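# Move steel cup from right fixture onto plate, inverted

## Task

Lift the steel cup from the fixture on the robot's right side, set it upside down on the plate so that its entire rim rests on the plate, and then release it.

## Robot and tools

Robot: two 6-joint arms, left_arm and right_arm, each with a parallel gripper. The names are just labels and do not match the left or right side of a camera image. The fingers point along the gripper's +z axis and close along its y axis. The reported hand point sits between the finger pads, roughly 1 cm back from the fingertips.

Scene frame: origin on the table surface midway between the arms, +x out over the table, +z up, with left_arm on the +y side. Result lines give each gripper's end_effector_position (metres) and end_effector_quat_wxyz in this frame, in the form `left_arm: ...` | `right_arm: ...`. These printed positions can be off, and more so when the arm is stretched far.

Tool execute_actions, argument actions: a list holding at most one item, or empty.
- Empty list: nothing is commanded and you get the current state plus camera pictures.
- Action: {"rows": [[...]], "steps": n}, where n is 5 to 15 control steps of 1/30 s each (default 15). Each row is used for one step, and the last row repeats if there are fewer rows than steps. Every row is one flat list of 14 numbers covering both arms even when only one moves: left_arm waist, shoulder, elbow, wrist pitch, wrist yaw, wrist roll, opening, then the same seven for right_arm. The joint values are absolute target angles in radians, in the same terms as the Joint positions line, not offsets. Stated ranges: waist -2.618 to 3.054, shoulder 0 to 3.142, elbow 0 to 3.142, wrist pitch -1.571 to 1.571, wrist yaw -1.571 to 1.571, wrist roll -2.094 to 2.094. A call is refused (and nothing moves) if a target is more than 0.036 rad beyond a range end and also further out than that joint's last reading. True ends may differ by up to 0.036 rad either way; a target beyond the real end is clipped there, and the result may say "joint sent to its limit", possibly about an earlier action. If that line is missing, it does not prove the joint has more room. Opening is an absolute value from -1 (closed) to +1 (fully open).
- Wait: {"steps": n} with no rows, n up to 300. It returns once that many steps have passed since the previous result, with your reply time counted in.
- Optional pictures: true adds camera images to a non-empty call.

Motion limits: each step, every joint's target is capped at a lead over its measured angle of 0.202 rad (waist), 0.258 (shoulder), 0.238 (elbow), 0.573 (wrist pitch), 0.522 (wrist yaw and roll). If the targets would carry the gripper more than 70 mm from where it is, all of that arm's targets are scaled back toward the present angles. Large moves therefore need several calls. The arms keep heading toward the last row while you think or wait, until everything has nearly stopped or some step is HELD; after that, only a new action moves them further. Fingers already opening or closing keep going.

Timing: the simulation runs on while you think and write. Each action's result is taken 5 steps before the action ends, and those final steps run while you compose the next call.

Result lines: Joint positions and Joint velocities give, for each arm, its six joints (rad, rad/s) followed by the finger-pad gap (m, m/s; 0.094 m fully open). grip_measured is the measured opening on the command scale; each gripper has a fixed bias of up to about 1 mm. Away from ±1 the fingers move to where grip_measured equals your command, so to hold something keep commanding below the reading: about 0.03 below gives a firm grip, a smaller margin a lighter one. Pad force tops out near 50 to 62 N, lower on thin parts under about 2 mm. "joint command not followed" means a clearance check altered or blocked some joint targets while the rest of the row was applied. HELD marks steps on which your row, or part of it, was not sent. Joint torques are the total drive outputs in joint order: nonzero even in free air, skewed by friction, offsets and noise. MOTOR HOT appears from 75 °C; at 90 °C that arm halts for 10 s, and at 100 °C it drops whatever it holds and falls (OVER-TEMPERATURE FAULT). Holding loads heats motors, even during thinking, so avoid long holds.

zoom_image: camera (cam_left_wrist or cam_right_wrist) and region [x0, y0, x1, y1] in pixels of that camera's latest full 616x616 image, top-left at (0, 0), at most 504 by 504. It returns a closer view.

Cameras: both are fisheye wrist cameras with calibration given as K, D and T_world_to_cam, where T maps the scene frame into the camera frame. The pose follows the arm's joint readings and carries small errors (about 0.5 degrees, 2.5 mm, 0.5 percent focal length, 1.5 px principal point).

finished_scene: argument scene, the number of the scene being ended. It cannot be undone and reports whether the goal was met; the cup must stay in place afterward. Ending a reply with no tool call stops everything.

Avoid: knocking or placing anything off the table, letting the arms collide or press on each other, slamming, dropping or letting the cup slip, and shoving hard. Expect occasional brief tugs on a held part or pushes on loose objects.

Each tool is called after ">>>" by a JSON object that holds its "op" and its "data", one argument or row to a line.

## Session

>>> {"op": "execute_actions", "data": {
  "actions": []
}}

Scene clock: 0.00 s of 4800.00 s.
left_arm: end_effector_position=(+0.6354, +0.3819, +0.2039) grip_measured=+1.000 end_effector_quat_wxyz=(-0.045, +0.312, +0.711, +0.628) | right_arm: end_effector_position=(+0.0575, +0.0384, +0.3748) grip_measured=+1.000 end_effector_quat_wxyz=(-0.632, +0.752, -0.127, -0.140)
Joint positions: left_arm=[-0.146  2.449  2.189 -0.365 -1.21   1.462  0.094] | right_arm=[ 1.128  1.182  1.153 -0.145 -0.358 -1.247  0.094]
Joint velocities: left_arm=[ 0.007  0.007  0.007 -0.007 -0.007 -0.066  0.   ] | right_arm=[-0.012  0.002  0.002  0.007 -0.007 -0.007  0.   ]
Joint torques (N m, as the arm reports them, + toward a larger angle): no reading

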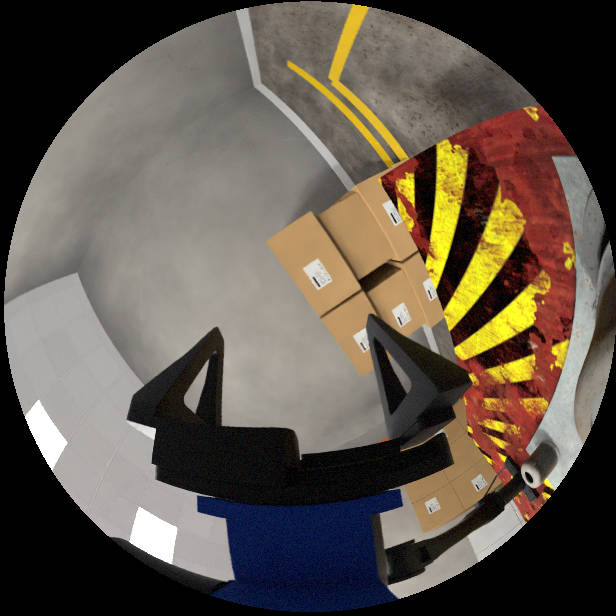

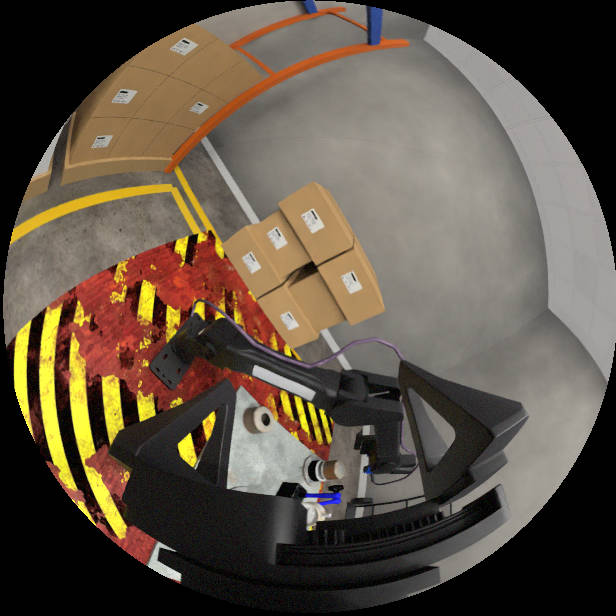

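>>> {"op": "execute_actions", "data": {
  "actions": [
    {"rows":[[0,1.0,1.2,-1.0,0,0,1,0,1.0,1.2,-1.0,0,0,1]]}
  ]
}}

>>> {"op": "execute_actions", "data": {
  "actions": [
    {"steps":120}
  ],
  "pictures": true
}}

Scene clock: 0.53 s of 4800.00 s.
left_arm: end_effector_position=(+0.4802, +0.3795, +0.1286) grip_measured=+1.000 end_effector_quat_wxyz=(+0.063, +0.262, +0.917, +0.294) | right_arm: end_effector_position=(+0.2026, -0.1185, +0.2923) grip_measured=+1.000 end_effector_quat_wxyz=(+0.449, -0.587, +0.667, +0.093)
Joint positions: left_arm=[ 0.021  1.932  1.59  -0.848 -0.489  0.774  0.094] | right_arm=[ 0.677  1.026  1.159 -0.754 -0.097 -0.585  0.094]
Joint velocities: left_arm=[ 0.134 -1.756 -1.751 -0.593  2.    -2.015  0.   ] | right_arm=[-1.956 -0.095  0.076 -1.648  0.505  2.821  0.   ]
Joint torques (N m, as the arm reports them, + toward a larger angle): left_arm=[ -2.32 -13.72   5.63   0.95  -0.1   -0.09] | right_arm=[-1.16 -3.52 10.28  1.69  0.23  0.07]
Steps of this call (steps 1 to 6: nothing new was sent; steps 7 to 16: the first 10 steps of this action). Readings (joint positions):
7: left_arm=[-0.138 2.427 2.159 -0.395 -1.154 1.408] | right_arm=[1.118 1.173 1.156 -0.179 -0.339 -1.205]
8: left_arm=[-0.128 2.380 2.096 -0.468 -1.073 1.340] | right_arm=[1.087 1.154 1.156 -0.247 -0.305 -1.147]
10: left_arm=[-0.090 2.282 1.973 -0.605 -0.924 1.206] | right_arm=[1.000 1.107 1.156 -0.382 -0.237 -1.028]
14: left_arm=[0.000 2.053 1.713 -0.791 -0.625 0.915] | right_arm=[0.803 1.038 1.156 -0.637 -0.135 -0.761]
16: the state above

Scene clock: 4.53 s of 4800.00 s.
left_arm: end_effector_position=(+0.3228, +0.2733, +0.2752) grip_measured=+1.000 end_effector_quat_wxyz=(+0.384, -0.047, +0.922, +0.027) | right_arm: end_effector_position=(+0.2725, -0.3239, +0.2500) grip_measured=+1.000 end_effector_quat_wxyz=(+0.350, -0.067, +0.934, +0.021)
Joint positions: left_arm=[ 0.006  0.994  1.206 -0.991 -0.009  0.01   0.094] | right_arm=[ 0.004  1.024  1.163 -0.993  0.003 -0.009  0.094]
Joint velocities: left_arm=[-0.012 -0.012 -0.002 -0.051  0.022 -0.037  0.   ] | right_arm=[ 0.002 -0.007  0.007 -0.007 -0.022 -0.037  0.   ]
Joint torques (N m, as the arm reports them, + toward a larger angle): left_arm=[-0.72 -1.01  5.61  1.72  0.15 -0.11] | right_arm=[-0.42 -3.17 10.3   1.37  0.    0.09]
Kept back: nothing.
Steps of this call (steps 1 to 5: the last 5 steps of your previous action; steps 6 to 45: the robot went on to your last target; steps 46 to 110: nothing new was sent; then 0.33 s passed at rest). Readings (joint positions):
1: left_arm=[0.023 1.872 1.531 -0.868 -0.424 0.705] | right_arm=[0.606 1.025 1.161 -0.802 -0.079 -0.489]
2: left_arm=[0.021 1.810 1.472 -0.883 -0.364 0.633] | right_arm=[0.533 1.024 1.163 -0.841 -0.064 -0.396]
4: left_arm=[0.014 1.679 1.350 -0.908 -0.259 0.479] | right_arm=[0.387 1.024 1.163 -0.896 -0.042 -0.256]
8: left_arm=[0.006 1.388 1.204 -0.990 -0.112 0.213] | right_arm=[0.100 1.024 1.163 -0.950 -0.018 -0.109]
110: the state above
All arms were judged still, so your last target was given up. Only a new action makes them travel on or press farther. Fingers that are still opening or closing keep moving.
camera_calibration (this result's frames):
cam_left_wrist: T_world_to_cam=[[0.0183402, -0.999396, 0.0295286, 0.249125], [-0.997181, -0.0204326, -0.0721952, 0.358871], [0.0727549, -0.0281213, -0.996953, 0.390344], [0, 0, 0, 1]] pos_world=[0.324891, 0.267284, 0.407707]
cam_right_wrist: T_world_to_cam=[[0.0227117, -0.993709, -0.109667, -0.298432], [-0.958201, 0.00965579, -0.285932, 0.378495], [0.285192, 0.111577, -0.951954, 0.30942], [0, 0, 0, 1]] pos_world=[0.281208, -0.334734, 0.370049]

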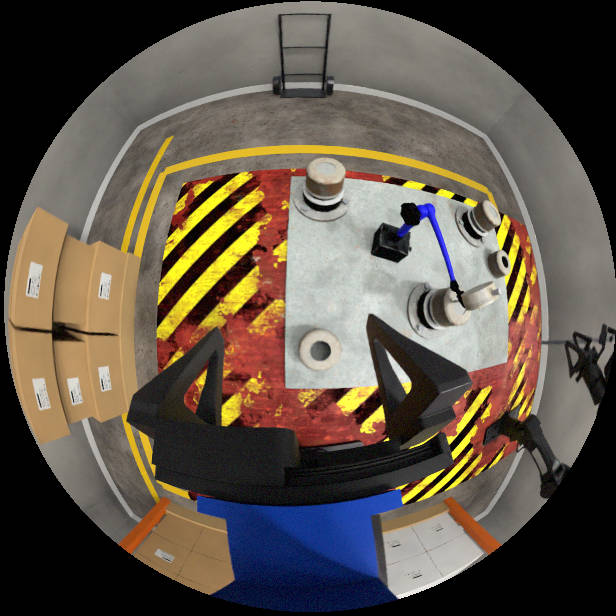

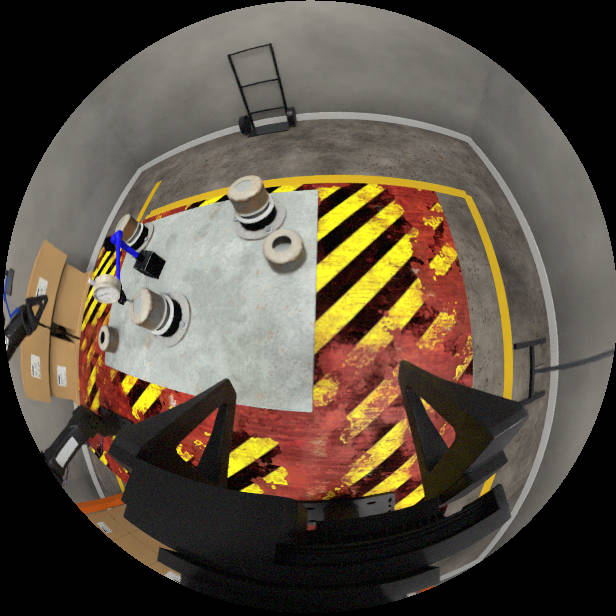

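>>> {"op": "execute_actions", "data": {
  "actions": [
    {"rows":[[0,1.0,1.2,-1.0,0,0,1,0.24,2.0,1.6,-0.5,0,0,1]]}
  ]
}}

>>> {"op": "execute_actions", "data": {
  "actions": [
    {"steps":50}
  ],
  "pictures": true
}}

Scene clock: 5.43 s of 4800.00 s.
left_arm: end_effector_position=(+0.3228, +0.2732, +0.2752) grip_measured=+1.000 end_effector_quat_wxyz=(+0.384, -0.047, +0.922, +0.027) | right_arm: end_effector_position=(+0.4074, -0.2174, +0.3132) grip_measured=+1.000 end_effector_quat_wxyz=(+0.458, -0.151, +0.873, +0.073)
Joint positions: left_arm=[ 0.006  0.994  1.206 -0.991 -0.009  0.01   0.094] | right_arm=[ 0.208  1.464  1.521 -0.664  0.008 -0.008  0.094]
Joint velocities: left_arm=[-0.007 -0.017 -0.007  0.066 -0.051 -0.037  0.   ] | right_arm=[0.281 1.741 1.106 1.311 0.037 0.11  0.   ]
Joint torques (N m, as the arm reports them, + toward a larger angle): left_arm=[-0.52 -0.73  5.48  1.65  0.08 -0.1 ] | right_arm=[ 0.4  -2.75  6.14  1.03 -0.07  0.08]
Steps of this call (steps 1 to 17: nothing new was sent; steps 18 to 27: the first 10 steps of this action). Readings (joint positions):
18: left_arm=[0.006 0.994 1.206 -0.991 -0.009 0.010] | right_arm=[0.016 1.037 1.174 -0.988 0.008 -0.008]
19: left_arm=[0.006 0.994 1.206 -0.991 -0.009 0.010] | right_arm=[0.043 1.064 1.201 -0.966 0.009 -0.008]
21: left_arm=[0.006 0.994 1.206 -0.991 -0.009 0.010] | right_arm=[0.102 1.143 1.266 -0.889 0.009 -0.008]
25: left_arm=[0.006 0.994 1.206 -0.991 -0.009 0.010] | right_arm=[0.184 1.344 1.434 -0.746 0.008 -0.008]
27: the state above

Scene clock: 7.10 s of 4800.00 s.
left_arm: end_effector_position=(+0.3228, +0.2732, +0.2752) grip_measured=+1.000 end_effector_quat_wxyz=(+0.384, -0.047, +0.922, +0.027) | right_arm: end_effector_position=(+0.4884, -0.1758, +0.1102) grip_measured=+1.000 end_effector_quat_wxyz=(+0.309, -0.174, +0.934, +0.051)
Joint positions: left_arm=[ 0.006  0.994  1.206 -0.991 -0.009  0.01   0.094] | right_arm=[ 0.231  2.009  1.579 -0.504  0.008 -0.009  0.094]
Joint velocities: left_arm=[ 0.002 -0.012  0.012  0.037 -0.022 -0.022  0.   ] | right_arm=[-0.012 -0.002  0.012  0.037 -0.022 -0.11   0.   ]
Joint torques (N m, as the arm reports them, + toward a larger angle): left_arm=[-0.41 -0.76  5.59  1.69  0.09 -0.07] | right_arm=[  0.7  -11.06   9.11   1.34  -0.08   0.08]
Kept back: nothing.
Steps of this call (steps 1 to 5: the last 5 steps of your previous action; steps 6 to 45: the robot went on to your last target; steps 46 to 50: nothing new was sent). Readings (joint positions):
1: left_arm=[0.006 0.994 1.206 -0.991 -0.009 0.010] | right_arm=[0.216 1.524 1.552 -0.621 0.008 -0.008]
2: left_arm=[0.006 0.994 1.206 -0.991 -0.009 0.010] | right_arm=[0.221 1.582 1.571 -0.585 0.007 -0.008]
4: left_arm=[0.006 0.994 1.206 -0.991 -0.009 0.010] | right_arm=[0.226 1.692 1.584 -0.538 0.007 -0.008]
8: left_arm=[0.006 0.994 1.206 -0.991 -0.009 0.010] | right_arm=[0.227 1.916 1.584 -0.507 0.007 -0.008]
50: the state above
All arms were judged still, so your last target was given up. Only a new action makes them travel on or press farther. Fingers that are still opening or closing keep moving.
camera_calibration (this result's frames):
cam_left_wrist: T_world_to_cam=[[0.0180683, -0.999393, 0.0297957, 0.24907], [-0.997185, -0.0201814, -0.0722184, 0.358816], [0.0727759, -0.028407, -0.996944, 0.39041], [0, 0, 0, 1]] pos_world=[0.324894, 0.267251, 0.407708]
cam_right_wrist: T_world_to_cam=[[0.234987, -0.967221, -0.0962489, -0.272033], [-0.954635, -0.211022, -0.2101, 0.494997], [0.182903, 0.141253, -0.972931, 0.155698], [0, 0, 0, 1]] pos_world=[0.507988, -0.180653, 0.229299]

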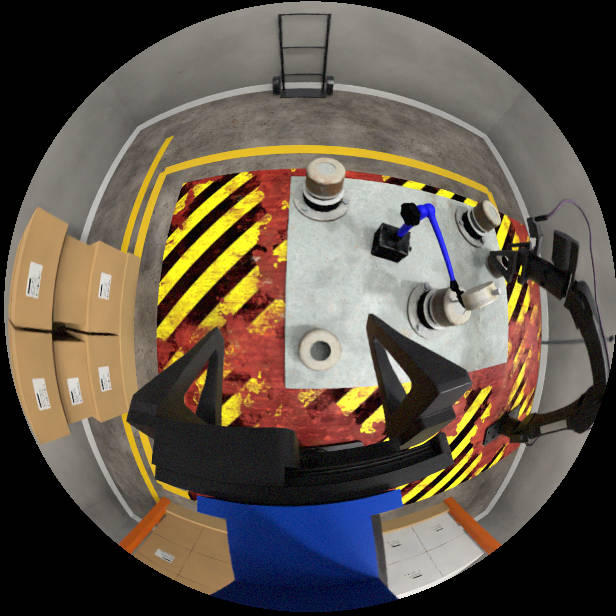

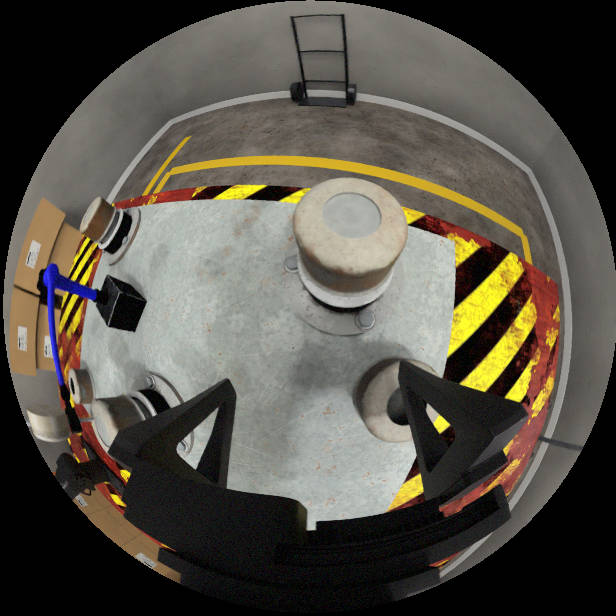

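>>> {"op": "execute_actions", "data": {
  "actions": [
    {"rows":[[0,1.0,1.2,-1.0,0,0,1,0.17,2.0,1.85,-0.53,0,0,1],[0,1.0,1.2,-1.0,0,0,1,0.17,2.0,1.85,-0.53,0,0,1],[0,1.0,1.2,-1.0,0,0,1,0.17,2.0,1.85,-0.53,0,0,1],[0,1.0,1.2,-1.0,0,0,1,0.17,2.0,1.85,-0.53,0,0,1],[0,1.0,1.2,-1.0,0,0,1,0.165,2.31,2.12,-0.53,0,0,1]]}
  ]
}}

>>> {"op": "execute_actions", "data": {
  "actions": [
    {"steps":30}
  ],
  "pictures": true
}}

Scene clock: 7.77 s of 4800.00 s.
left_arm: end_effector_position=(+0.3228, +0.2732, +0.2752) grip_measured=+1.000 end_effector_quat_wxyz=(+0.384, -0.047, +0.922, +0.027) | right_arm: end_effector_position=(+0.6039, -0.1749, +0.1733) grip_measured=+1.000 end_effector_quat_wxyz=(+0.425, -0.137, +0.893, +0.060)
Joint positions: left_arm=[ 0.006  0.994  1.206 -0.991 -0.009  0.01   0.094] | right_arm=[ 0.168  2.283  2.089 -0.489  0.005 -0.009  0.094]
Joint velocities: left_arm=[-0.007  0.002 -0.002 -0.051 -0.066  0.037  0.   ] | right_arm=[-0.09   0.569  0.193 -0.007 -0.022 -0.007  0.   ]
Joint torques (N m, as the arm reports them, + toward a larger angle): left_arm=[-0.66 -0.8   5.42  1.73  0.09 -0.09] | right_arm=[  0.29 -13.19   9.15   1.21  -0.06   0.08]
Steps of this call (steps 1 to 10: nothing new was sent; steps 11 to 20: the first 10 steps of this action). Readings (joint positions):
11: left_arm=[0.006 0.994 1.206 -0.991 -0.009 0.010] | right_arm=[0.229 2.013 1.600 -0.524 0.007 -0.009]
12: left_arm=[0.006 0.994 1.206 -0.991 -0.009 0.010] | right_arm=[0.225 2.025 1.639 -0.544 0.005 -0.009]
14: left_arm=[0.006 0.994 1.206 -0.991 -0.009 0.010] | right_arm=[0.210 2.036 1.714 -0.547 0.005 -0.009]
18: left_arm=[0.006 0.994 1.206 -0.991 -0.009 0.010] | right_arm=[0.177 2.221 2.034 -0.513 0.005 -0.009]
20: the state above

Scene clock: 8.77 s of 4800.00 s.
left_arm: end_effector_position=(+0.3228, +0.2732, +0.2752) grip_measured=+1.000 end_effector_quat_wxyz=(+0.384, -0.047, +0.922, +0.027) | right_arm: end_effector_position=(+0.5998, -0.1782, +0.1370) grip_measured=+1.000 end_effector_quat_wxyz=(+0.386, -0.138, +0.911, +0.053)
Joint positions: left_arm=[ 0.006  0.994  1.206 -0.991 -0.009  0.01   0.094] | right_arm=[ 0.165  2.331  2.091 -0.531  0.005 -0.008  0.094]
Joint velocities: left_arm=[ 0.012 -0.007 -0.002  0.007  0.007 -0.037  0.   ] | right_arm=[ 0.017 -0.007 -0.007  0.007 -0.081 -0.022  0.   ]
Joint torques (N m, as the arm reports them, + toward a larger angle): left_arm=[-0.72 -0.84  5.36  1.65  0.08 -0.13] | right_arm=[  0.04 -14.23  10.09   1.51  -0.04   0.1 ]
Kept back: nothing.
Steps of this call (steps 1 to 5: the last 5 steps of your previous action; steps 6 to 30: the robot went on to your last target). Readings (joint positions):
1: left_arm=[0.006 0.994 1.206 -0.991 -0.009 0.010] | right_arm=[0.165 2.298 2.091 -0.492 0.005 -0.009]
2: left_arm=[0.006 0.994 1.206 -0.991 -0.009 0.010] | right_arm=[0.165 2.310 2.091 -0.500 0.005 -0.008]
4: left_arm=[0.006 0.994 1.206 -0.991 -0.009 0.010] | right_arm=[0.165 2.326 2.091 -0.517 0.005 -0.008]
8: left_arm=[0.006 0.994 1.206 -0.991 -0.009 0.010] | right_arm=[0.165 2.332 2.091 -0.532 0.005 -0.008]
30: the state above
All arms were judged still, so your last target was given up. Only a new action makes them travel on or press farther. Fingers that are still opening or closing keep moving.
camera_calibration (this result's frames):
cam_left_wrist: T_world_to_cam=[[0.0180683, -0.999393, 0.0297957, 0.24907], [-0.997185, -0.0201814, -0.0722184, 0.358816], [0.0727759, -0.028407, -0.996944, 0.39041], [0, 0, 0, 1]] pos_world=[0.324894, 0.267251, 0.407708]
cam_right_wrist: T_world_to_cam=[[0.188264, -0.975097, -0.11723, -0.268434], [-0.921591, -0.134143, -0.364246, 0.621506], [0.33945, 0.176612, -0.923895, 0.0673757], [0, 0, 0, 1]] pos_world=[0.60044, -0.190278, 0.257161]

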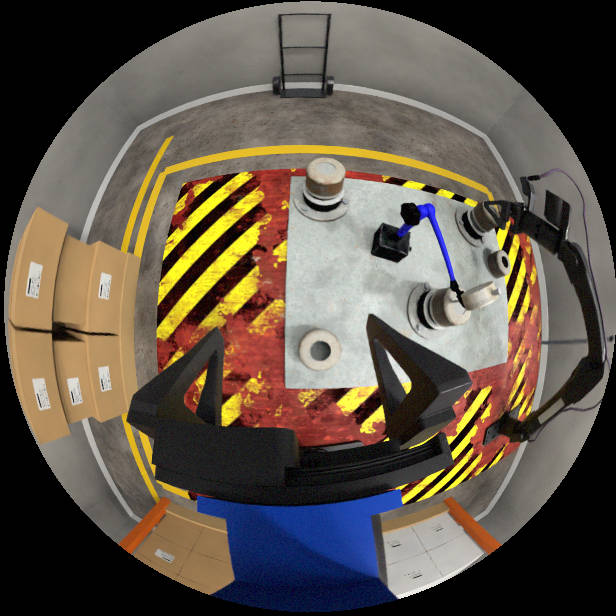

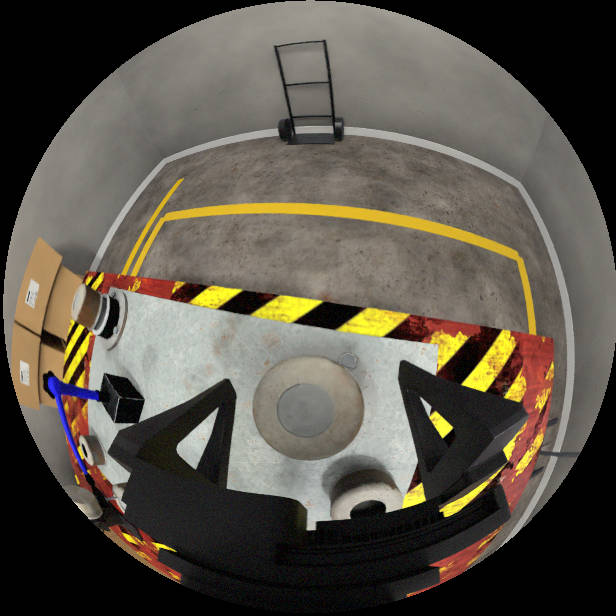

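>>> {"op": "execute_actions", "data": {
  "actions": [
    {"rows":[[0,1.0,1.2,-1.0,0,0,1,0.19,2.24,1.99,-0.46,0,0,1]]}
  ]
}}

>>> {"op": "execute_actions", "data": {
  "actions": [
    {"rows":[[0,1.0,1.2,-1.0,0,0,1,0.19,2.25,1.89,-0.35,0,0,1]]}
  ]
}}

>>> {"op": "execute_actions", "data": {
  "actions": [
    {"steps":15}
  ],
  "pictures": true
}}

Scene clock: 9.40 s of 4800.00 s.
left_arm: end_effector_position=(+0.3228, +0.2732, +0.2752) grip_measured=+1.000 end_effector_quat_wxyz=(+0.384, -0.047, +0.922, +0.027) | right_arm: end_effector_position=(+0.5890, -0.1692, +0.1524) grip_measured=+1.000 end_effector_quat_wxyz=(+0.402, -0.145, +0.902, +0.060)
Joint positions: left_arm=[ 0.006  0.994  1.206 -0.991 -0.009  0.01   0.094] | right_arm=[ 0.183  2.259  2.004 -0.477  0.005 -0.008  0.094]
Joint velocities: left_arm=[ 0.002  0.012  0.002 -0.051  0.007 -0.022  0.   ] | right_arm=[-0.012 -0.022 -0.007  0.11  -0.037 -0.037  0.   ]
Joint torques (N m, as the arm reports them, + toward a larger angle): left_arm=[-0.65 -0.95  5.35  1.72  0.09 -0.15] | right_arm=[  0.43 -13.73   6.39   1.59  -0.04   0.08]
Steps of this call (steps 1 to 9: nothing new was sent; steps 10 to 19: the first 10 steps of this action). Readings (joint positions):
10: left_arm=[0.006 0.994 1.206 -0.991 -0.009 0.010] | right_arm=[0.166 2.321 2.073 -0.515 0.005 -0.008]
11: left_arm=[0.006 0.994 1.206 -0.991 -0.009 0.010] | right_arm=[0.167 2.303 2.041 -0.504 0.005 -0.008]
13: left_arm=[0.006 0.994 1.206 -0.991 -0.009 0.010] | right_arm=[0.172 2.279 2.009 -0.503 0.005 -0.008]
17: left_arm=[0.006 0.994 1.206 -0.991 -0.009 0.010] | right_arm=[0.182 2.263 2.004 -0.485 0.005 -0.008]
19: the state above

Scene clock: 9.90 s of 4800.00 s.
left_arm: end_effector_position=(+0.3228, +0.2732, +0.2752) grip_measured=+1.000 end_effector_quat_wxyz=(+0.384, -0.047, +0.922, +0.027) | right_arm: end_effector_position=(+0.5848, -0.1706, +0.1208) grip_measured=+1.000 end_effector_quat_wxyz=(+0.394, -0.146, +0.905, +0.058)
Joint positions: left_arm=[ 0.006  0.994  1.206 -0.991 -0.009  0.01   0.094] | right_arm=[ 0.183  2.262  1.896 -0.385  0.005 -0.008  0.094]
Joint velocities: left_arm=[ 0.002  0.002 -0.002 -0.022  0.007 -0.007  0.   ] | right_arm=[-0.002  0.022 -0.007  0.066 -0.007 -0.022  0.   ]
Joint torques (N m, as the arm reports them, + toward a larger angle): left_arm=[-0.37 -0.76  5.42  1.7   0.11 -0.1 ] | right_arm=[  0.58 -13.44   6.79   1.8   -0.05   0.09]
Steps of this call (steps 1 to 5: the last 5 steps of your previous action; steps 6 to 15: the first 10 steps of this action). Readings (joint positions):
6: left_arm=[0.006 0.994 1.206 -0.991 -0.009 0.010] | right_arm=[0.183 2.256 1.986 -0.449 0.005 -0.008]
7: left_arm=[0.006 0.994 1.206 -0.991 -0.009 0.010] | right_arm=[0.183 2.249 1.960 -0.421 0.005 -0.008]
9: left_arm=[0.006 0.994 1.206 -0.991 -0.009 0.010] | right_arm=[0.183 2.248 1.925 -0.396 0.005 -0.008]
13: left_arm=[0.006 0.994 1.206 -0.991 -0.009 0.010] | right_arm=[0.183 2.260 1.898 -0.387 0.005 -0.008]
15: the state above

Scene clock: 10.40 s of 4800.00 s.
left_arm: end_effector_position=(+0.3228, +0.2732, +0.2752) grip_measured=+1.000 end_effector_quat_wxyz=(+0.384, -0.047, +0.922, +0.027) | right_arm: end_effector_position=(+0.5884, -0.1694, +0.1249) grip_measured=+1.000 end_effector_quat_wxyz=(+0.405, -0.145, +0.901, +0.060)
Joint positions: left_arm=[ 0.006  0.994  1.206 -0.991 -0.009  0.01   0.094] | right_arm=[ 0.183  2.262  1.896 -0.362  0.005 -0.008  0.094]
Joint velocities: left_arm=[-0.007 -0.012 -0.007 -0.051  0.081 -0.037  0.   ] | right_arm=[-0.002 -0.007 -0.012  0.022 -0.022  0.051  0.   ]
Joint torques (N m, as the arm reports them, + toward a larger angle): left_arm=[-0.51 -0.76  5.31  1.67  0.09 -0.05] | right_arm=[  0.43 -13.25   6.99   1.71  -0.03   0.09]
Kept back: nothing.
Steps of this call (steps 1 to 5: the last 5 steps of your previous action; steps 6 to 15: the robot went on to your last target). Readings (joint positions):
1: left_arm=[0.006 0.994 1.206 -0.991 -0.009 0.010] | right_arm=[0.183 2.262 1.896 -0.382 0.005 -0.008]
2: left_arm=[0.006 0.994 1.206 -0.991 -0.009 0.010] | right_arm=[0.183 2.262 1.896 -0.377 0.005 -0.008]
4: left_arm=[0.006 0.994 1.206 -0.991 -0.009 0.010] | right_arm=[0.183 2.262 1.896 -0.369 0.005 -0.008]
8: left_arm=[0.006 0.994 1.206 -0.991 -0.009 0.010] | right_arm=[0.183 2.262 1.896 -0.365 0.005 -0.008]
15: the state above
camera_calibration (this result's frames):
cam_left_wrist: T_world_to_cam=[[0.0180683, -0.999393, 0.0297957, 0.24907], [-0.997185, -0.0201814, -0.0722184, 0.358816], [0.0727759, -0.028407, -0.996944, 0.39041], [0, 0, 0, 1]] pos_world=[0.324894, 0.267251, 0.407708]
cam_right_wrist: T_world_to_cam=[[0.21131, -0.969834, -0.12153, -0.271317], [-0.903324, -0.146288, -0.403244, 0.599878], [0.373301, 0.19499, -0.906987, 0.0396552], [0, 0, 0, 1]] pos_world=[0.584413, -0.18311, 0.24489]

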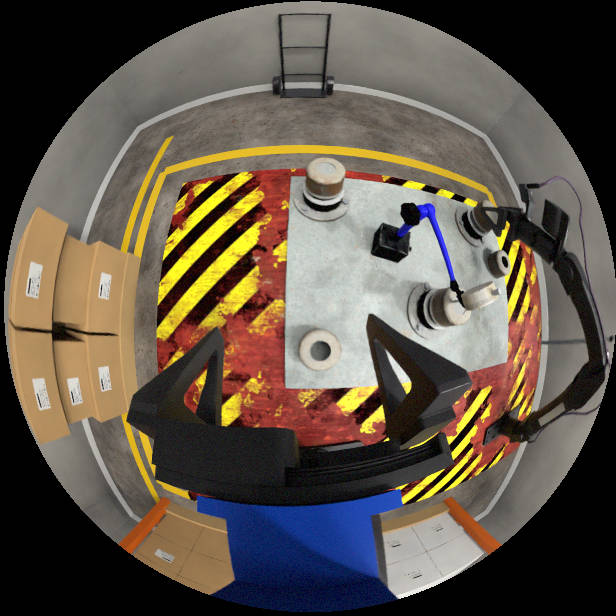

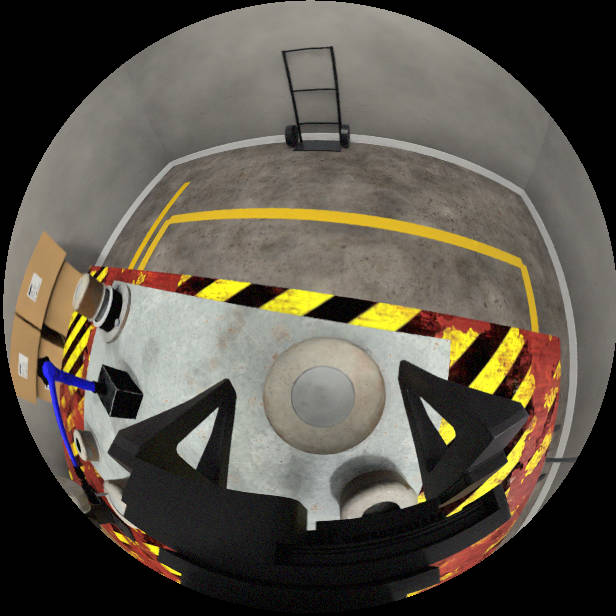

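>>> {"op": "execute_actions", "data": {
  "actions": [
    {"rows":[[0,1.0,1.2,-1.0,0,0,1,0.176,2.26,1.83,-0.29,0,0,1]],"steps":10}
  ]
}}

>>> {"op": "execute_actions", "data": {
  "actions": [
    {"rows":[[0,1.0,1.2,-1.0,0,0,1,0.176,2.275,1.76,-0.22,0,0,1]]}
  ]
}}

>>> {"op": "execute_actions", "data": {
  "actions": [
    {"steps":15}
  ],
  "pictures": true
}}

Scene clock: 10.73 s of 4800.00 s.
left_arm: end_effector_position=(+0.3228, +0.2732, +0.2752) grip_measured=+1.000 end_effector_quat_wxyz=(+0.384, -0.047, +0.922, +0.027) | right_arm: end_effector_position=(+0.5861, -0.1702, +0.1126) grip_measured=+1.000 end_effector_quat_wxyz=(+0.403, -0.145, +0.902, +0.060)
Joint positions: left_arm=[ 0.006  0.994  1.206 -0.991 -0.009  0.01   0.094] | right_arm=[ 0.183  2.262  1.848 -0.318  0.005 -0.008  0.094]
Joint velocities: left_arm=[-0.017  0.002 -0.002 -0.007 -0.022 -0.022  0.   ] | right_arm=[ 0.002  0.056 -0.173  0.022  0.037 -0.125  0.   ]
Joint torques (N m, as the arm reports them, + toward a larger angle): left_arm=[-0.54 -0.95  5.5   1.69  0.09 -0.1 ] | right_arm=[ -0.65 -12.63   6.91   1.79  -0.05   0.09]
Steps of this call (steps 1 to 5: the robot went on to your last target; steps 6 to 10: the first 5 steps of this action). Readings (joint positions):
6: left_arm=[0.006 0.994 1.206 -0.991 -0.009 0.010] | right_arm=[0.183 2.262 1.888 -0.350 0.005 -0.008]
7: left_arm=[0.006 0.994 1.206 -0.991 -0.009 0.010] | right_arm=[0.183 2.260 1.875 -0.333 0.005 -0.008]
9: left_arm=[0.006 0.994 1.206 -0.991 -0.009 0.010] | right_arm=[0.183 2.260 1.856 -0.319 0.005 -0.008]
10: the state above

Scene clock: 11.23 s of 4800.00 s.
left_arm: end_effector_position=(+0.3228, +0.2732, +0.2752) grip_measured=+1.000 end_effector_quat_wxyz=(+0.384, -0.047, +0.922, +0.027) | right_arm: end_effector_position=(+0.5796, -0.1723, +0.0780) grip_measured=+1.000 end_effector_quat_wxyz=(+0.389, -0.146, +0.908, +0.057)
Joint positions: left_arm=[ 0.006  0.994  1.206 -0.991 -0.009  0.01   0.094] | right_arm=[ 0.183  2.283  1.768 -0.249  0.005 -0.008  0.094]
Joint velocities: left_arm=[-0.007 -0.012  0.002 -0.037 -0.007 -0.022  0.   ] | right_arm=[ 0.002  0.022  0.002  0.037 -0.022 -0.037  0.   ]
Joint torques (N m, as the arm reports them, + toward a larger angle): left_arm=[-0.56 -0.86  5.53  1.62  0.03 -0.1 ] | right_arm=[ -0.79 -12.99   6.52   1.79  -0.03   0.15]
Steps of this call (steps 1 to 5: the last 5 steps of your previous action; steps 6 to 15: the first 10 steps of this action). Readings (joint positions):
6: left_arm=[0.006 0.994 1.206 -0.991 -0.009 0.010] | right_arm=[0.183 2.265 1.829 -0.297 0.005 -0.008]
7: left_arm=[0.006 0.994 1.206 -0.991 -0.009 0.010] | right_arm=[0.183 2.263 1.814 -0.274 0.005 -0.008]
9: left_arm=[0.006 0.994 1.206 -0.991 -0.009 0.010] | right_arm=[0.183 2.266 1.790 -0.254 0.005 -0.008]
13: left_arm=[0.006 0.994 1.206 -0.991 -0.009 0.010] | right_arm=[0.183 2.281 1.770 -0.249 0.005 -0.008]
15: the state above

Scene clock: 11.73 s of 4800.00 s.
left_arm: end_effector_position=(+0.3228, +0.2732, +0.2752) grip_measured=+1.000 end_effector_quat_wxyz=(+0.384, -0.047, +0.922, +0.027) | right_arm: end_effector_position=(+0.5823, -0.1714, +0.0810) grip_measured=+1.000 end_effector_quat_wxyz=(+0.396, -0.146, +0.905, +0.059)
Joint positions: left_arm=[ 0.006  0.994  1.206 -0.991 -0.009  0.01   0.094] | right_arm=[ 0.183  2.283  1.768 -0.232  0.005 -0.008  0.094]
Joint velocities: left_arm=[-0.012 -0.007 -0.002 -0.095 -0.022 -0.051  0.   ] | right_arm=[-0.007 -0.017  0.022  0.007 -0.037 -0.022  0.   ]
Joint torques (N m, as the arm reports them, + toward a larger angle): left_arm=[-0.28 -0.91  5.61  1.7   0.09 -0.11] | right_arm=[ -0.65 -13.12   6.73   1.68  -0.04   0.12]
Kept back: nothing.
Steps of this call (steps 1 to 5: the last 5 steps of your previous action; steps 6 to 15: the robot went on to your last target). Readings (joint positions):
1: left_arm=[0.006 0.994 1.206 -0.991 -0.009 0.010] | right_arm=[0.183 2.283 1.768 -0.248 0.005 -0.008]
2: left_arm=[0.006 0.994 1.206 -0.991 -0.009 0.010] | right_arm=[0.183 2.283 1.768 -0.245 0.005 -0.008]
4: left_arm=[0.006 0.994 1.206 -0.991 -0.009 0.010] | right_arm=[0.183 2.283 1.768 -0.238 0.005 -0.008]
8: left_arm=[0.006 0.994 1.206 -0.991 -0.009 0.010] | right_arm=[0.183 2.283 1.768 -0.234 0.005 -0.008]
15: the state above
camera_calibration (this result's frames):
cam_left_wrist: T_world_to_cam=[[0.0180683, -0.999393, 0.0297957, 0.24907], [-0.997185, -0.0201814, -0.0722184, 0.358816], [0.0727759, -0.028407, -0.996944, 0.39041], [0, 0, 0, 1]] pos_world=[0.324894, 0.267251, 0.407708]
cam_right_wrist: T_world_to_cam=[[0.209122, -0.970544, -0.119637, -0.276288], [-0.910484, -0.148609, -0.385921, 0.578709], [0.356774, 0.189632, -0.914742, 0.011829], [0, 0, 0, 1]] pos_world=[0.580462, -0.184391, 0.201102]

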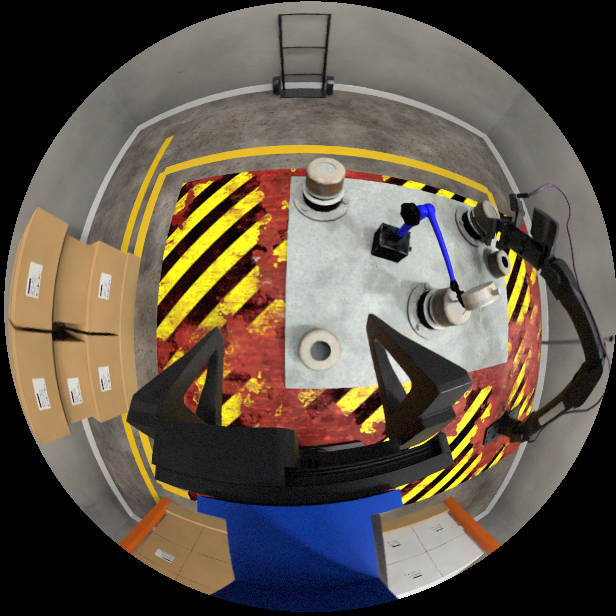

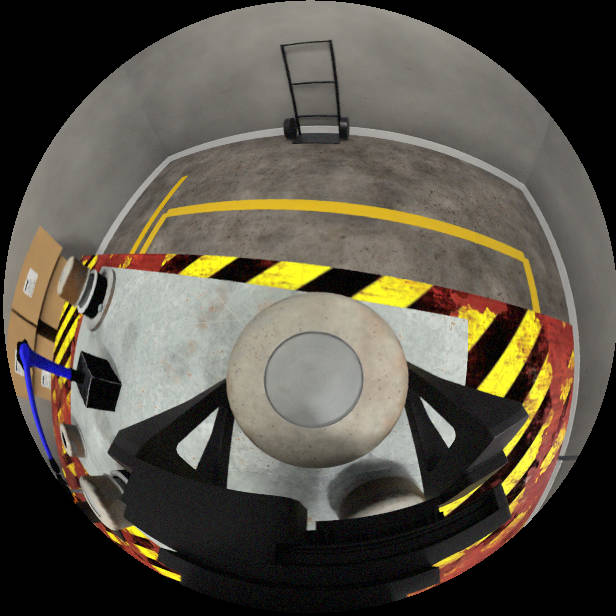

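>>> {"op": "execute_actions", "data": {
  "actions": [
    {"rows":[[0,1.0,1.2,-1.0,0,0,1,0.176,2.275,1.76,-0.22,0,0,0.6]]}
  ]
}}

>>> {"op": "execute_actions", "data": {
  "actions": [
    {"steps":15}
  ]
}}

Scene clock: 12.17 s of 4800.00 s.
left_arm: end_effector_position=(+0.3228, +0.2732, +0.2752) grip_measured=+1.000 end_effector_quat_wxyz=(+0.384, -0.047, +0.922, +0.027) | right_arm: end_effector_position=(+0.5836, -0.1753, +0.0811) grip_measured=+0.603 end_effector_quat_wxyz=(+0.397, -0.142, +0.905, +0.055)
Joint positions: left_arm=[ 0.006  0.994  1.206 -0.991 -0.009  0.01   0.094] | right_arm=[ 0.178  2.283  1.768 -0.232  0.011 -0.008  0.075]
Joint velocities: left_arm=[ 0.022 -0.002 -0.002  0.007 -0.037 -0.022  0.   ] | right_arm=[-0.002 -0.012 -0.012 -0.022  0.037 -0.081 -0.001]
Joint torques (N m, as the arm reports them, + toward a larger angle): left_arm=[-0.73 -0.8   5.37  1.68  0.15 -0.14] | right_arm=[ -0.31 -13.02   6.77   1.64  -0.16   0.08]
Steps of this call (steps 1 to 3: the robot went on to your last target; steps 4 to 13: the first 10 steps of this action). Readings (joint positions):
4: left_arm=[0.006 0.994 1.206 -0.991 -0.009 0.010] | right_arm=[0.183 2.283 1.768 -0.232 0.005 -0.008]
5: left_arm=[0.006 0.994 1.206 -0.991 -0.009 0.010] | right_arm=[0.183 2.283 1.768 -0.232 0.012 -0.008]
7: left_arm=[0.006 0.994 1.206 -0.991 -0.009 0.010] | right_arm=[0.178 2.283 1.768 -0.232 0.012 -0.008]
11: left_arm=[0.006 0.994 1.206 -0.991 -0.009 0.010] | right_arm=[0.178 2.283 1.768 -0.232 0.011 -0.008]
13: the state above

Scene clock: 12.67 s of 4800.00 s.
left_arm: end_effector_position=(+0.3228, +0.2732, +0.2752) grip_measured=+1.000 end_effector_quat_wxyz=(+0.384, -0.047, +0.922, +0.027) | right_arm: end_effector_position=(+0.5836, -0.1753, +0.0811) grip_measured=+0.603 end_effector_quat_wxyz=(+0.397, -0.142, +0.905, +0.055)
Joint positions: left_arm=[ 0.006  0.994  1.206 -0.991 -0.009  0.01   0.094] | right_arm=[ 0.178  2.283  1.768 -0.232  0.011 -0.008  0.075]
Joint velocities: left_arm=[-0.012 -0.012  0.002  0.022 -0.066 -0.037  0.   ] | right_arm=[-0.002  0.002  0.002  0.007 -0.022 -0.007  0.   ]
Joint torques (N m, as the arm reports them, + toward a larger angle): left_arm=[-0.53 -0.55  5.2   1.69  0.11 -0.08] | right_arm=[ -0.28 -12.98   6.6    1.65  -0.12   0.09]
Kept back: nothing.
Steps of this call (steps 1 to 5: the last 5 steps of your previous action; steps 6 to 15: the robot went on to your last target). Readings (joint positions):
1: left_arm=[0.006 0.994 1.206 -0.991 -0.009 0.010] | right_arm=[0.178 2.283 1.768 -0.232 0.011 -0.008]
2: left_arm=[0.006 0.994 1.206 -0.991 -0.009 0.010] | right_arm=[0.178 2.283 1.768 -0.232 0.011 -0.008]
4: left_arm=[0.006 0.994 1.206 -0.991 -0.009 0.010] | right_arm=[0.178 2.283 1.768 -0.232 0.011 -0.008]
8: left_arm=[0.006 0.994 1.206 -0.991 -0.009 0.010] | right_arm=[0.178 2.283 1.768 -0.232 0.011 -0.008]
15: the state above
All arms were judged still, so your last target was given up. Only a new action makes them travel on or press farther. Fingers that are still opening or closing keep moving.

>>> {"op": "execute_actions", "data": {
  "actions": [
    {"rows":[[0,1.0,1.2,-1.0,0,0,1,0.17,2.275,1.76,-0.22,0,0,0.5]]}
  ]
}}

Scene clock: 13.13 s of 4800.00 s.
left_arm: end_effector_position=(+0.3228, +0.2732, +0.2752) grip_measured=+1.000 end_effector_quat_wxyz=(+0.384, -0.047, +0.922, +0.027) | right_arm: end_effector_position=(+0.5836, -0.1753, +0.0811) grip_measured=+0.531 end_effector_quat_wxyz=(+0.397, -0.142, +0.905, +0.055)
Joint positions: left_arm=[ 0.006  0.994  1.206 -0.991 -0.009  0.01   0.094] | right_arm=[ 0.178  2.283  1.768 -0.232  0.011 -0.008  0.072]
Joint velocities: left_arm=[-0.007 -0.002 -0.007 -0.051  0.022 -0.037  0.   ] | right_arm=[-0.007 -0.037 -0.002 -0.022  0.022 -0.037 -0.   ]
Joint torques (N m, as the arm reports them, + toward a larger angle): left_arm=[-0.59 -0.82  5.54  1.7   0.09 -0.1 ] | right_arm=[ -0.73 -13.03   6.4    1.65  -0.09   0.1 ]
Steps of this call (steps 1 to 4: nothing new was sent; steps 5 to 14: the first 10 steps of this action). Readings (joint positions):
5: left_arm=[0.006 0.994 1.206 -0.991 -0.009 0.010] | right_arm=[0.178 2.283 1.768 -0.232 0.011 -0.008]
6: left_arm=[0.006 0.994 1.206 -0.991 -0.009 0.010] | right_arm=[0.178 2.283 1.768 -0.232 0.011 -0.008]
8: left_arm=[0.006 0.994 1.206 -0.991 -0.009 0.010] | right_arm=[0.178 2.283 1.768 -0.232 0.011 -0.008]
12: left_arm=[0.006 0.994 1.206 -0.991 -0.009 0.010] | right_arm=[0.178 2.283 1.768 -0.232 0.011 -0.008]
14: the state above

Lift.

>>> {"op": "execute_actions", "data": {
  "actions": [
    {"rows":[[0,1.0,1.2,-1.0,0,0,1,0.17,2.25,1.87,-0.32,0,0,0.49]],"steps":12}
  ]
}}

>>> {"op": "execute_actions", "data": {
  "actions": [
    {"rows":[[0,1.0,1.2,-1.0,0,0,1,0.17,2.24,1.95,-0.41,0,0,0.49]],"steps":12}
  ]
}}

>>> {"op": "execute_actions", "data": {
  "actions": [
    {"rows":[[0,1.0,1.2,-1.0,0,0,1,0.17,2.235,2.05,-0.515,0,0,0.49]]}
  ],
  "pictures": true
}}

Scene clock: 13.53 s of 4800.00 s.
left_arm: end_effector_position=(+0.3228, +0.2732, +0.2752) grip_measured=+1.000 end_effector_quat_wxyz=(+0.384, -0.047, +0.922, +0.027) | right_arm: end_effector_position=(+0.5835, -0.1753, +0.0927) grip_measured=+0.531 end_effector_quat_wxyz=(+0.386, -0.143, +0.910, +0.054)
Joint positions: left_arm=[ 0.006  0.994  1.206 -0.991 -0.009  0.01   0.094] | right_arm=[ 0.178  2.283  1.831 -0.318  0.011 -0.008  0.072]
Joint velocities: left_arm=[-0.012  0.002 -0.017  0.007 -0.022 -0.066  0.   ] | right_arm=[ 0.027  0.022  0.037 -0.066 -0.007 -0.022  0.001]
Joint torques (N m, as the arm reports them, + toward a larger angle): left_arm=[-0.38 -0.92  5.47  1.7   0.12 -0.11] | right_arm=[ -0.8  -14.86  10.36   1.59  -0.1    0.09]
Steps of this call (steps 1 to 5: the last 5 steps of your previous action; steps 6 to 12: the first 7 steps of this action). Readings (joint positions):
6: left_arm=[0.006 0.994 1.206 -0.991 -0.009 0.010] | right_arm=[0.178 2.284 1.780 -0.246 0.011 -0.008]
7: left_arm=[0.006 0.994 1.206 -0.991 -0.009 0.010] | right_arm=[0.178 2.286 1.797 -0.270 0.011 -0.008]
9: left_arm=[0.006 0.994 1.206 -0.991 -0.009 0.010] | right_arm=[0.178 2.286 1.818 -0.299 0.011 -0.008]
12: the state above

Scene clock: 13.93 s of 4800.00 s.
left_arm: end_effector_position=(+0.3228, +0.2732, +0.2752) grip_measured=+1.000 end_effector_quat_wxyz=(+0.384, -0.047, +0.922, +0.027) | right_arm: end_effector_position=(+0.5836, -0.1752, +0.1024) grip_measured=+0.531 end_effector_quat_wxyz=(+0.376, -0.144, +0.914, +0.052)
Joint positions: left_arm=[ 0.006  0.994  1.206 -0.991 -0.009  0.01   0.094] | right_arm=[ 0.178  2.29   1.899 -0.401  0.01  -0.008  0.072]
Joint velocities: left_arm=[-0.017 -0.017  0.002 -0.037  0.007 -0.051  0.   ] | right_arm=[-0.017  0.022  0.007 -0.037  0.022  0.051 -0.   ]
Joint torques (N m, as the arm reports them, + toward a larger angle): left_arm=[-0.59 -0.83  5.32  1.7   0.1  -0.09] | right_arm=[ -0.69 -16.23  11.73   1.38  -0.13   0.04]
Steps of this call (steps 1 to 5: the last 5 steps of your previous action; steps 6 to 12: the first 7 steps of this action). Readings (joint positions):
6: left_arm=[0.006 0.994 1.206 -0.991 -0.009 0.010] | right_arm=[0.178 2.284 1.846 -0.334 0.010 -0.008]
7: left_arm=[0.006 0.994 1.206 -0.991 -0.009 0.010] | right_arm=[0.178 2.289 1.866 -0.359 0.010 -0.008]
9: left_arm=[0.006 0.994 1.206 -0.991 -0.009 0.010] | right_arm=[0.178 2.290 1.889 -0.389 0.010 -0.008]
12: the state above

Scene clock: 14.43 s of 4800.00 s.
left_arm: end_effector_position=(+0.3228, +0.2732, +0.2752) grip_measured=+1.000 end_effector_quat_wxyz=(+0.384, -0.047, +0.922, +0.027) | right_arm: end_effector_position=(+0.5840, -0.1751, +0.1042) grip_measured=+0.531 end_effector_quat_wxyz=(+0.358, -0.145, +0.921, +0.049)
Joint positions: left_arm=[ 0.006  0.994  1.206 -0.991 -0.009  0.01   0.094] | right_arm=[ 0.178  2.32   1.984 -0.497  0.01  -0.008  0.072]
Joint velocities: left_arm=[-0.007  0.007  0.002  0.007 -0.007  0.051  0.   ] | right_arm=[-0.002 -0.002  0.037  0.037  0.007 -0.095  0.   ]
Joint torques (N m, as the arm reports them, + toward a larger angle): left_arm=[-0.61 -0.94  5.43  1.67  0.12 -0.08] | right_arm=[ -0.77 -19.17  13.21   1.28  -0.12   0.08]
Steps of this call (steps 1 to 5: the last 5 steps of your previous action; steps 6 to 15: the first 10 steps of this action). Readings (joint positions):
6: left_arm=[0.006 0.994 1.206 -0.991 -0.009 0.010] | right_arm=[0.178 2.294 1.916 -0.419 0.010 -0.008]
7: left_arm=[0.006 0.994 1.206 -0.991 -0.009 0.010] | right_arm=[0.178 2.304 1.943 -0.450 0.010 -0.008]
9: left_arm=[0.006 0.994 1.206 -0.991 -0.009 0.010] | right_arm=[0.178 2.315 1.971 -0.482 0.010 -0.008]
13: left_arm=[0.006 0.994 1.206 -0.991 -0.009 0.010] | right_arm=[0.178 2.320 1.983 -0.496 0.010 -0.008]
15: the state above
camera_calibration (this result's frames):
cam_left_wrist: T_world_to_cam=[[0.0180683, -0.999393, 0.0297957, 0.24907], [-0.997185, -0.0201814, -0.0722184, 0.358816], [0.0727759, -0.028407, -0.996944, 0.39041], [0, 0, 0, 1]] pos_world=[0.324894, 0.267251, 0.407708]
cam_right_wrist: T_world_to_cam=[[0.191309, -0.975677, -0.107028, -0.269244], [-0.939552, -0.150487, -0.307564, 0.597135], [0.283976, 0.159398, -0.945489, 0.0735342], [0, 0, 0, 1]] pos_world=[0.591666, -0.184556, 0.224366]

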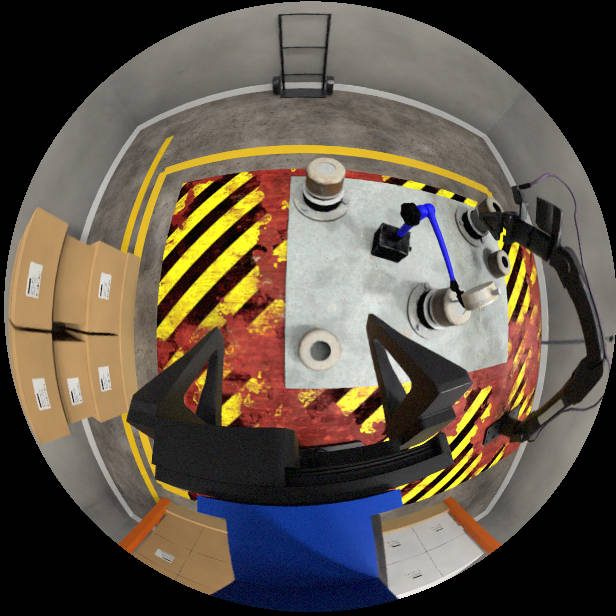

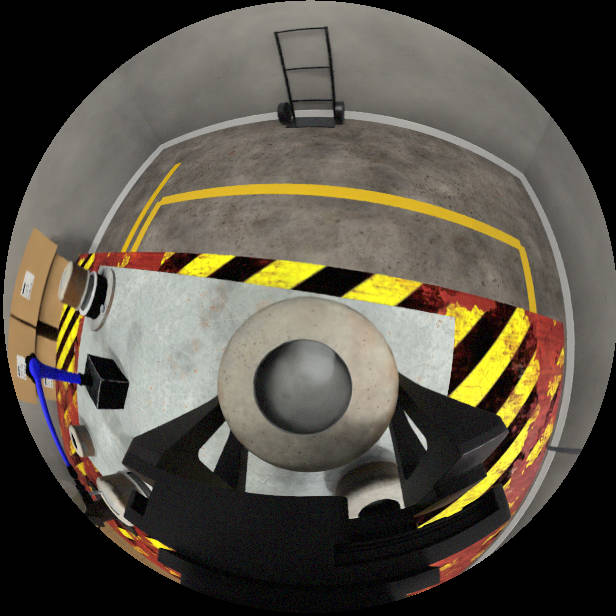

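Jammed by tilt; restore pitch.

>>> {"op": "execute_actions", "data": {
  "actions": [
    {"rows":[[0,1.0,1.2,-1.0,0,0,1,0.17,2.235,1.86,-0.30,0,0,0.49]]}
  ]
}}

>>> {"op": "execute_actions", "data": {
  "actions": [
    {"rows":[[0,1.0,1.2,-1.0,0,0,1,0.17,2.215,1.93,-0.35,0,0,0.49]]}
  ]
}}

Scene clock: 14.93 s of 4800.00 s.
left_arm: end_effector_position=(+0.3228, +0.2732, +0.2752) grip_measured=+1.000 end_effector_quat_wxyz=(+0.384, -0.047, +0.922, +0.027) | right_arm: end_effector_position=(+0.5835, -0.1752, +0.1023) grip_measured=+0.531 end_effector_quat_wxyz=(+0.384, -0.143, +0.910, +0.053)
Joint positions: left_arm=[ 0.006  0.994  1.206 -0.991 -0.009  0.01   0.094] | right_arm=[ 0.178  2.277  1.864 -0.36   0.01  -0.008  0.072]
Joint velocities: left_arm=[-0.017  0.002  0.002 -0.037  0.022 -0.022  0.   ] | right_arm=[ 0.002 -0.012 -0.007  0.007 -0.007 -0.037 -0.   ]
Joint torques (N m, as the arm reports them, + toward a larger angle): left_arm=[-0.57 -0.63  5.54  1.74  0.13 -0.12] | right_arm=[ -0.95 -15.43   7.19   2.05  -0.11   0.06]
Steps of this call (steps 1 to 5: the last 5 steps of your previous action; steps 6 to 15: the first 10 steps of this action). Readings (joint positions):
6: left_arm=[0.006 0.994 1.206 -0.991 -0.009 0.010] | right_arm=[0.178 2.315 1.959 -0.471 0.010 -0.008]
7: left_arm=[0.006 0.994 1.206 -0.991 -0.009 0.010] | right_arm=[0.178 2.298 1.920 -0.428 0.010 -0.008]
9: left_arm=[0.006 0.994 1.206 -0.991 -0.009 0.010] | right_arm=[0.178 2.284 1.882 -0.383 0.010 -0.008]
13: left_arm=[0.006 0.994 1.206 -0.991 -0.009 0.010] | right_arm=[0.178 2.278 1.865 -0.362 0.010 -0.008]
15: the state above

Scene clock: 15.43 s of 4800.00 s.
left_arm: end_effector_position=(+0.3228, +0.2732, +0.2752) grip_measured=+1.000 end_effector_quat_wxyz=(+0.384, -0.047, +0.922, +0.027) | right_arm: end_effector_position=(+0.5836, -0.1752, +0.1044) grip_measured=+0.531 end_effector_quat_wxyz=(+0.384, -0.143, +0.910, +0.053)
Joint positions: left_arm=[ 0.006  0.994  1.206 -0.991 -0.009  0.01   0.094] | right_arm=[ 0.178  2.276  1.87  -0.368  0.01  -0.008  0.072]
Joint velocities: left_arm=[ 0.002  0.007  0.002 -0.037  0.022 -0.051  0.   ] | right_arm=[ 0.002 -0.002  0.012 -0.037  0.037  0.007  0.001]
Joint torques (N m, as the arm reports them, + toward a larger angle): left_arm=[-0.29 -0.63  5.69  1.68  0.1  -0.1 ] | right_arm=[ -0.77 -16.77  12.56   1.69  -0.1    0.1 ]
Steps of this call (steps 1 to 5: the last 5 steps of your previous action; steps 6 to 15: the first 10 steps of this action). Readings (joint positions):
6: left_arm=[0.006 0.994 1.206 -0.991 -0.009 0.010] | right_arm=[0.178 2.276 1.866 -0.363 0.010 -0.008]
7: left_arm=[0.006 0.994 1.206 -0.991 -0.009 0.010] | right_arm=[0.178 2.276 1.870 -0.367 0.010 -0.008]
9: left_arm=[0.006 0.994 1.206 -0.991 -0.009 0.010] | right_arm=[0.178 2.276 1.870 -0.368 0.010 -0.008]
13: left_arm=[0.006 0.994 1.206 -0.991 -0.009 0.010] | right_arm=[0.178 2.276 1.870 -0.368 0.010 -0.008]
15: the state above

>>> {"op": "execute_actions", "data": {
  "actions": [
    {"rows":[[0,1.0,1.2,-1.0,0,0,1,0.178,2.19,1.92,-0.16,0.01,0,0.49]]}
  ]
}}

>>> {"op": "execute_actions", "data": {
  "actions": [
    {"steps":8}
  ],
  "pictures": true
}}

>>> {"op": "zoom_image", "data": {
  "camera": "cam_left_wrist",
  "region": [400,160,560,340]
}}

Scene clock: 15.93 s of 4800.00 s.
left_arm: end_effector_position=(+0.3228, +0.2732, +0.2752) grip_measured=+1.000 end_effector_quat_wxyz=(+0.384, -0.047, +0.922, +0.027) | right_arm: end_effector_position=(+0.5849, -0.1748, +0.1116) grip_measured=+0.531 end_effector_quat_wxyz=(+0.392, -0.143, +0.907, +0.055)
Joint positions: left_arm=[ 0.006  0.994  1.206 -0.991 -0.009  0.01   0.094] | right_arm=[ 0.178  2.266  1.87  -0.36   0.01  -0.008  0.072]
Joint velocities: left_arm=[ 0.007  0.002 -0.002 -0.037  0.022  0.037  0.   ] | right_arm=[-0.002 -0.007 -0.017  0.007 -0.051 -0.037 -0.   ]
Joint torques (N m, as the arm reports them, + toward a larger angle): left_arm=[-0.65 -0.65  5.44  1.68  0.1  -0.08] | right_arm=[ -0.22 -16.75  10.78   3.08   0.02   0.05]
Steps of this call (steps 1 to 5: the last 5 steps of your previous action; steps 6 to 15: the first 10 steps of this action). Readings (joint positions):
6: left_arm=[0.006 0.994 1.206 -0.991 -0.009 0.010] | right_arm=[0.178 2.276 1.870 -0.363 0.010 -0.008]
7: left_arm=[0.006 0.994 1.206 -0.991 -0.009 0.010] | right_arm=[0.178 2.275 1.870 -0.360 0.010 -0.008]
9: left_arm=[0.006 0.994 1.206 -0.991 -0.009 0.010] | right_arm=[0.178 2.269 1.870 -0.360 0.010 -0.008]
13: left_arm=[0.006 0.994 1.206 -0.991 -0.009 0.010] | right_arm=[0.178 2.266 1.870 -0.360 0.010 -0.008]
15: the state above

Scene clock: 16.20 s of 4800.00 s.
left_arm: end_effector_position=(+0.3228, +0.2732, +0.2752) grip_measured=+1.000 end_effector_quat_wxyz=(+0.384, -0.047, +0.922, +0.027) | right_arm: end_effector_position=(+0.5849, -0.1748, +0.1116) grip_measured=+0.531 end_effector_quat_wxyz=(+0.392, -0.143, +0.907, +0.055)
Joint positions: left_arm=[ 0.006  0.994  1.206 -0.991 -0.009  0.01   0.094] | right_arm=[ 0.178  2.266  1.87  -0.36   0.01  -0.008  0.072]
Joint velocities: left_arm=[ 0.002 -0.017 -0.002 -0.022  0.007 -0.022  0.   ] | right_arm=[ 0.002  0.002  0.002  0.022  0.007 -0.007  0.   ]
Joint torques (N m, as the arm reports them, + toward a larger angle): left_arm=[-0.66 -0.75  5.6   1.68  0.1  -0.07] | right_arm=[  0.01 -16.68  10.97   3.07   0.04   0.08]
Kept back: nothing.
Steps of this call (steps 1 to 5: the last 5 steps of your previous action; steps 6 to 8: the robot went on to your last target). Readings (joint positions):
1: left_arm=[0.006 0.994 1.206 -0.991 -0.009 0.010] | right_arm=[0.178 2.266 1.870 -0.360 0.010 -0.008]
2: left_arm=[0.006 0.994 1.206 -0.991 -0.009 0.010] | right_arm=[0.178 2.266 1.870 -0.360 0.010 -0.008]
4: left_arm=[0.006 0.994 1.206 -0.991 -0.009 0.010] | right_arm=[0.178 2.266 1.870 -0.360 0.010 -0.008]
8: the state above
camera_calibration (this result's frames):
cam_left_wrist: T_world_to_cam=[[0.0180683, -0.999393, 0.0297957, 0.24907], [-0.997185, -0.0201814, -0.0722184, 0.358816], [0.0727759, -0.028407, -0.996944, 0.39041], [0, 0, 0, 1]] pos_world=[0.324894, 0.267251, 0.407708]
cam_right_wrist: T_world_to_cam=[[0.199355, -0.973112, -0.115367, -0.271675], [-0.914746, -0.14258, -0.378035, 0.595004], [0.351421, 0.180895, -0.918575, 0.041571], [0, 0, 0, 1]] pos_world=[0.583828, -0.187054, 0.231776]

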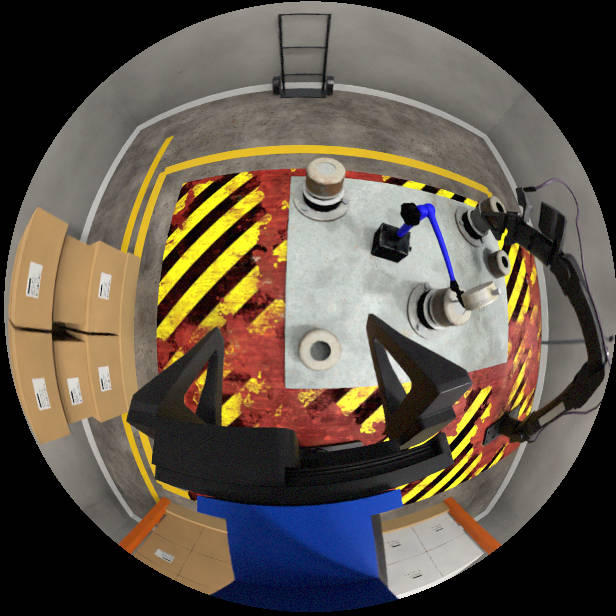

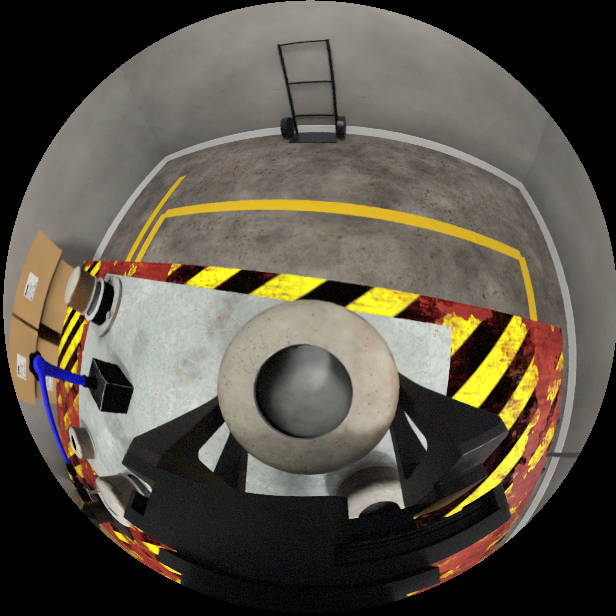

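Region (400, 160, 560, 340) of cam_left_wrist's 616x616 image, scaled by 2.800, with more detail than that image has.

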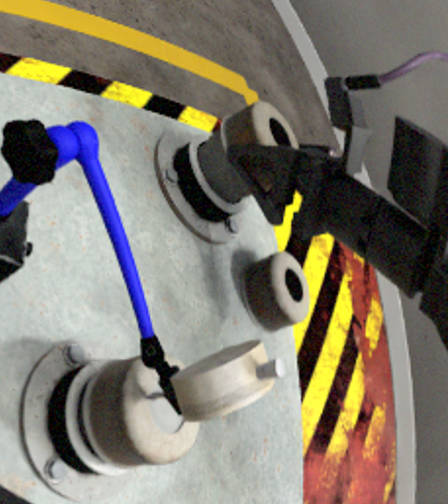

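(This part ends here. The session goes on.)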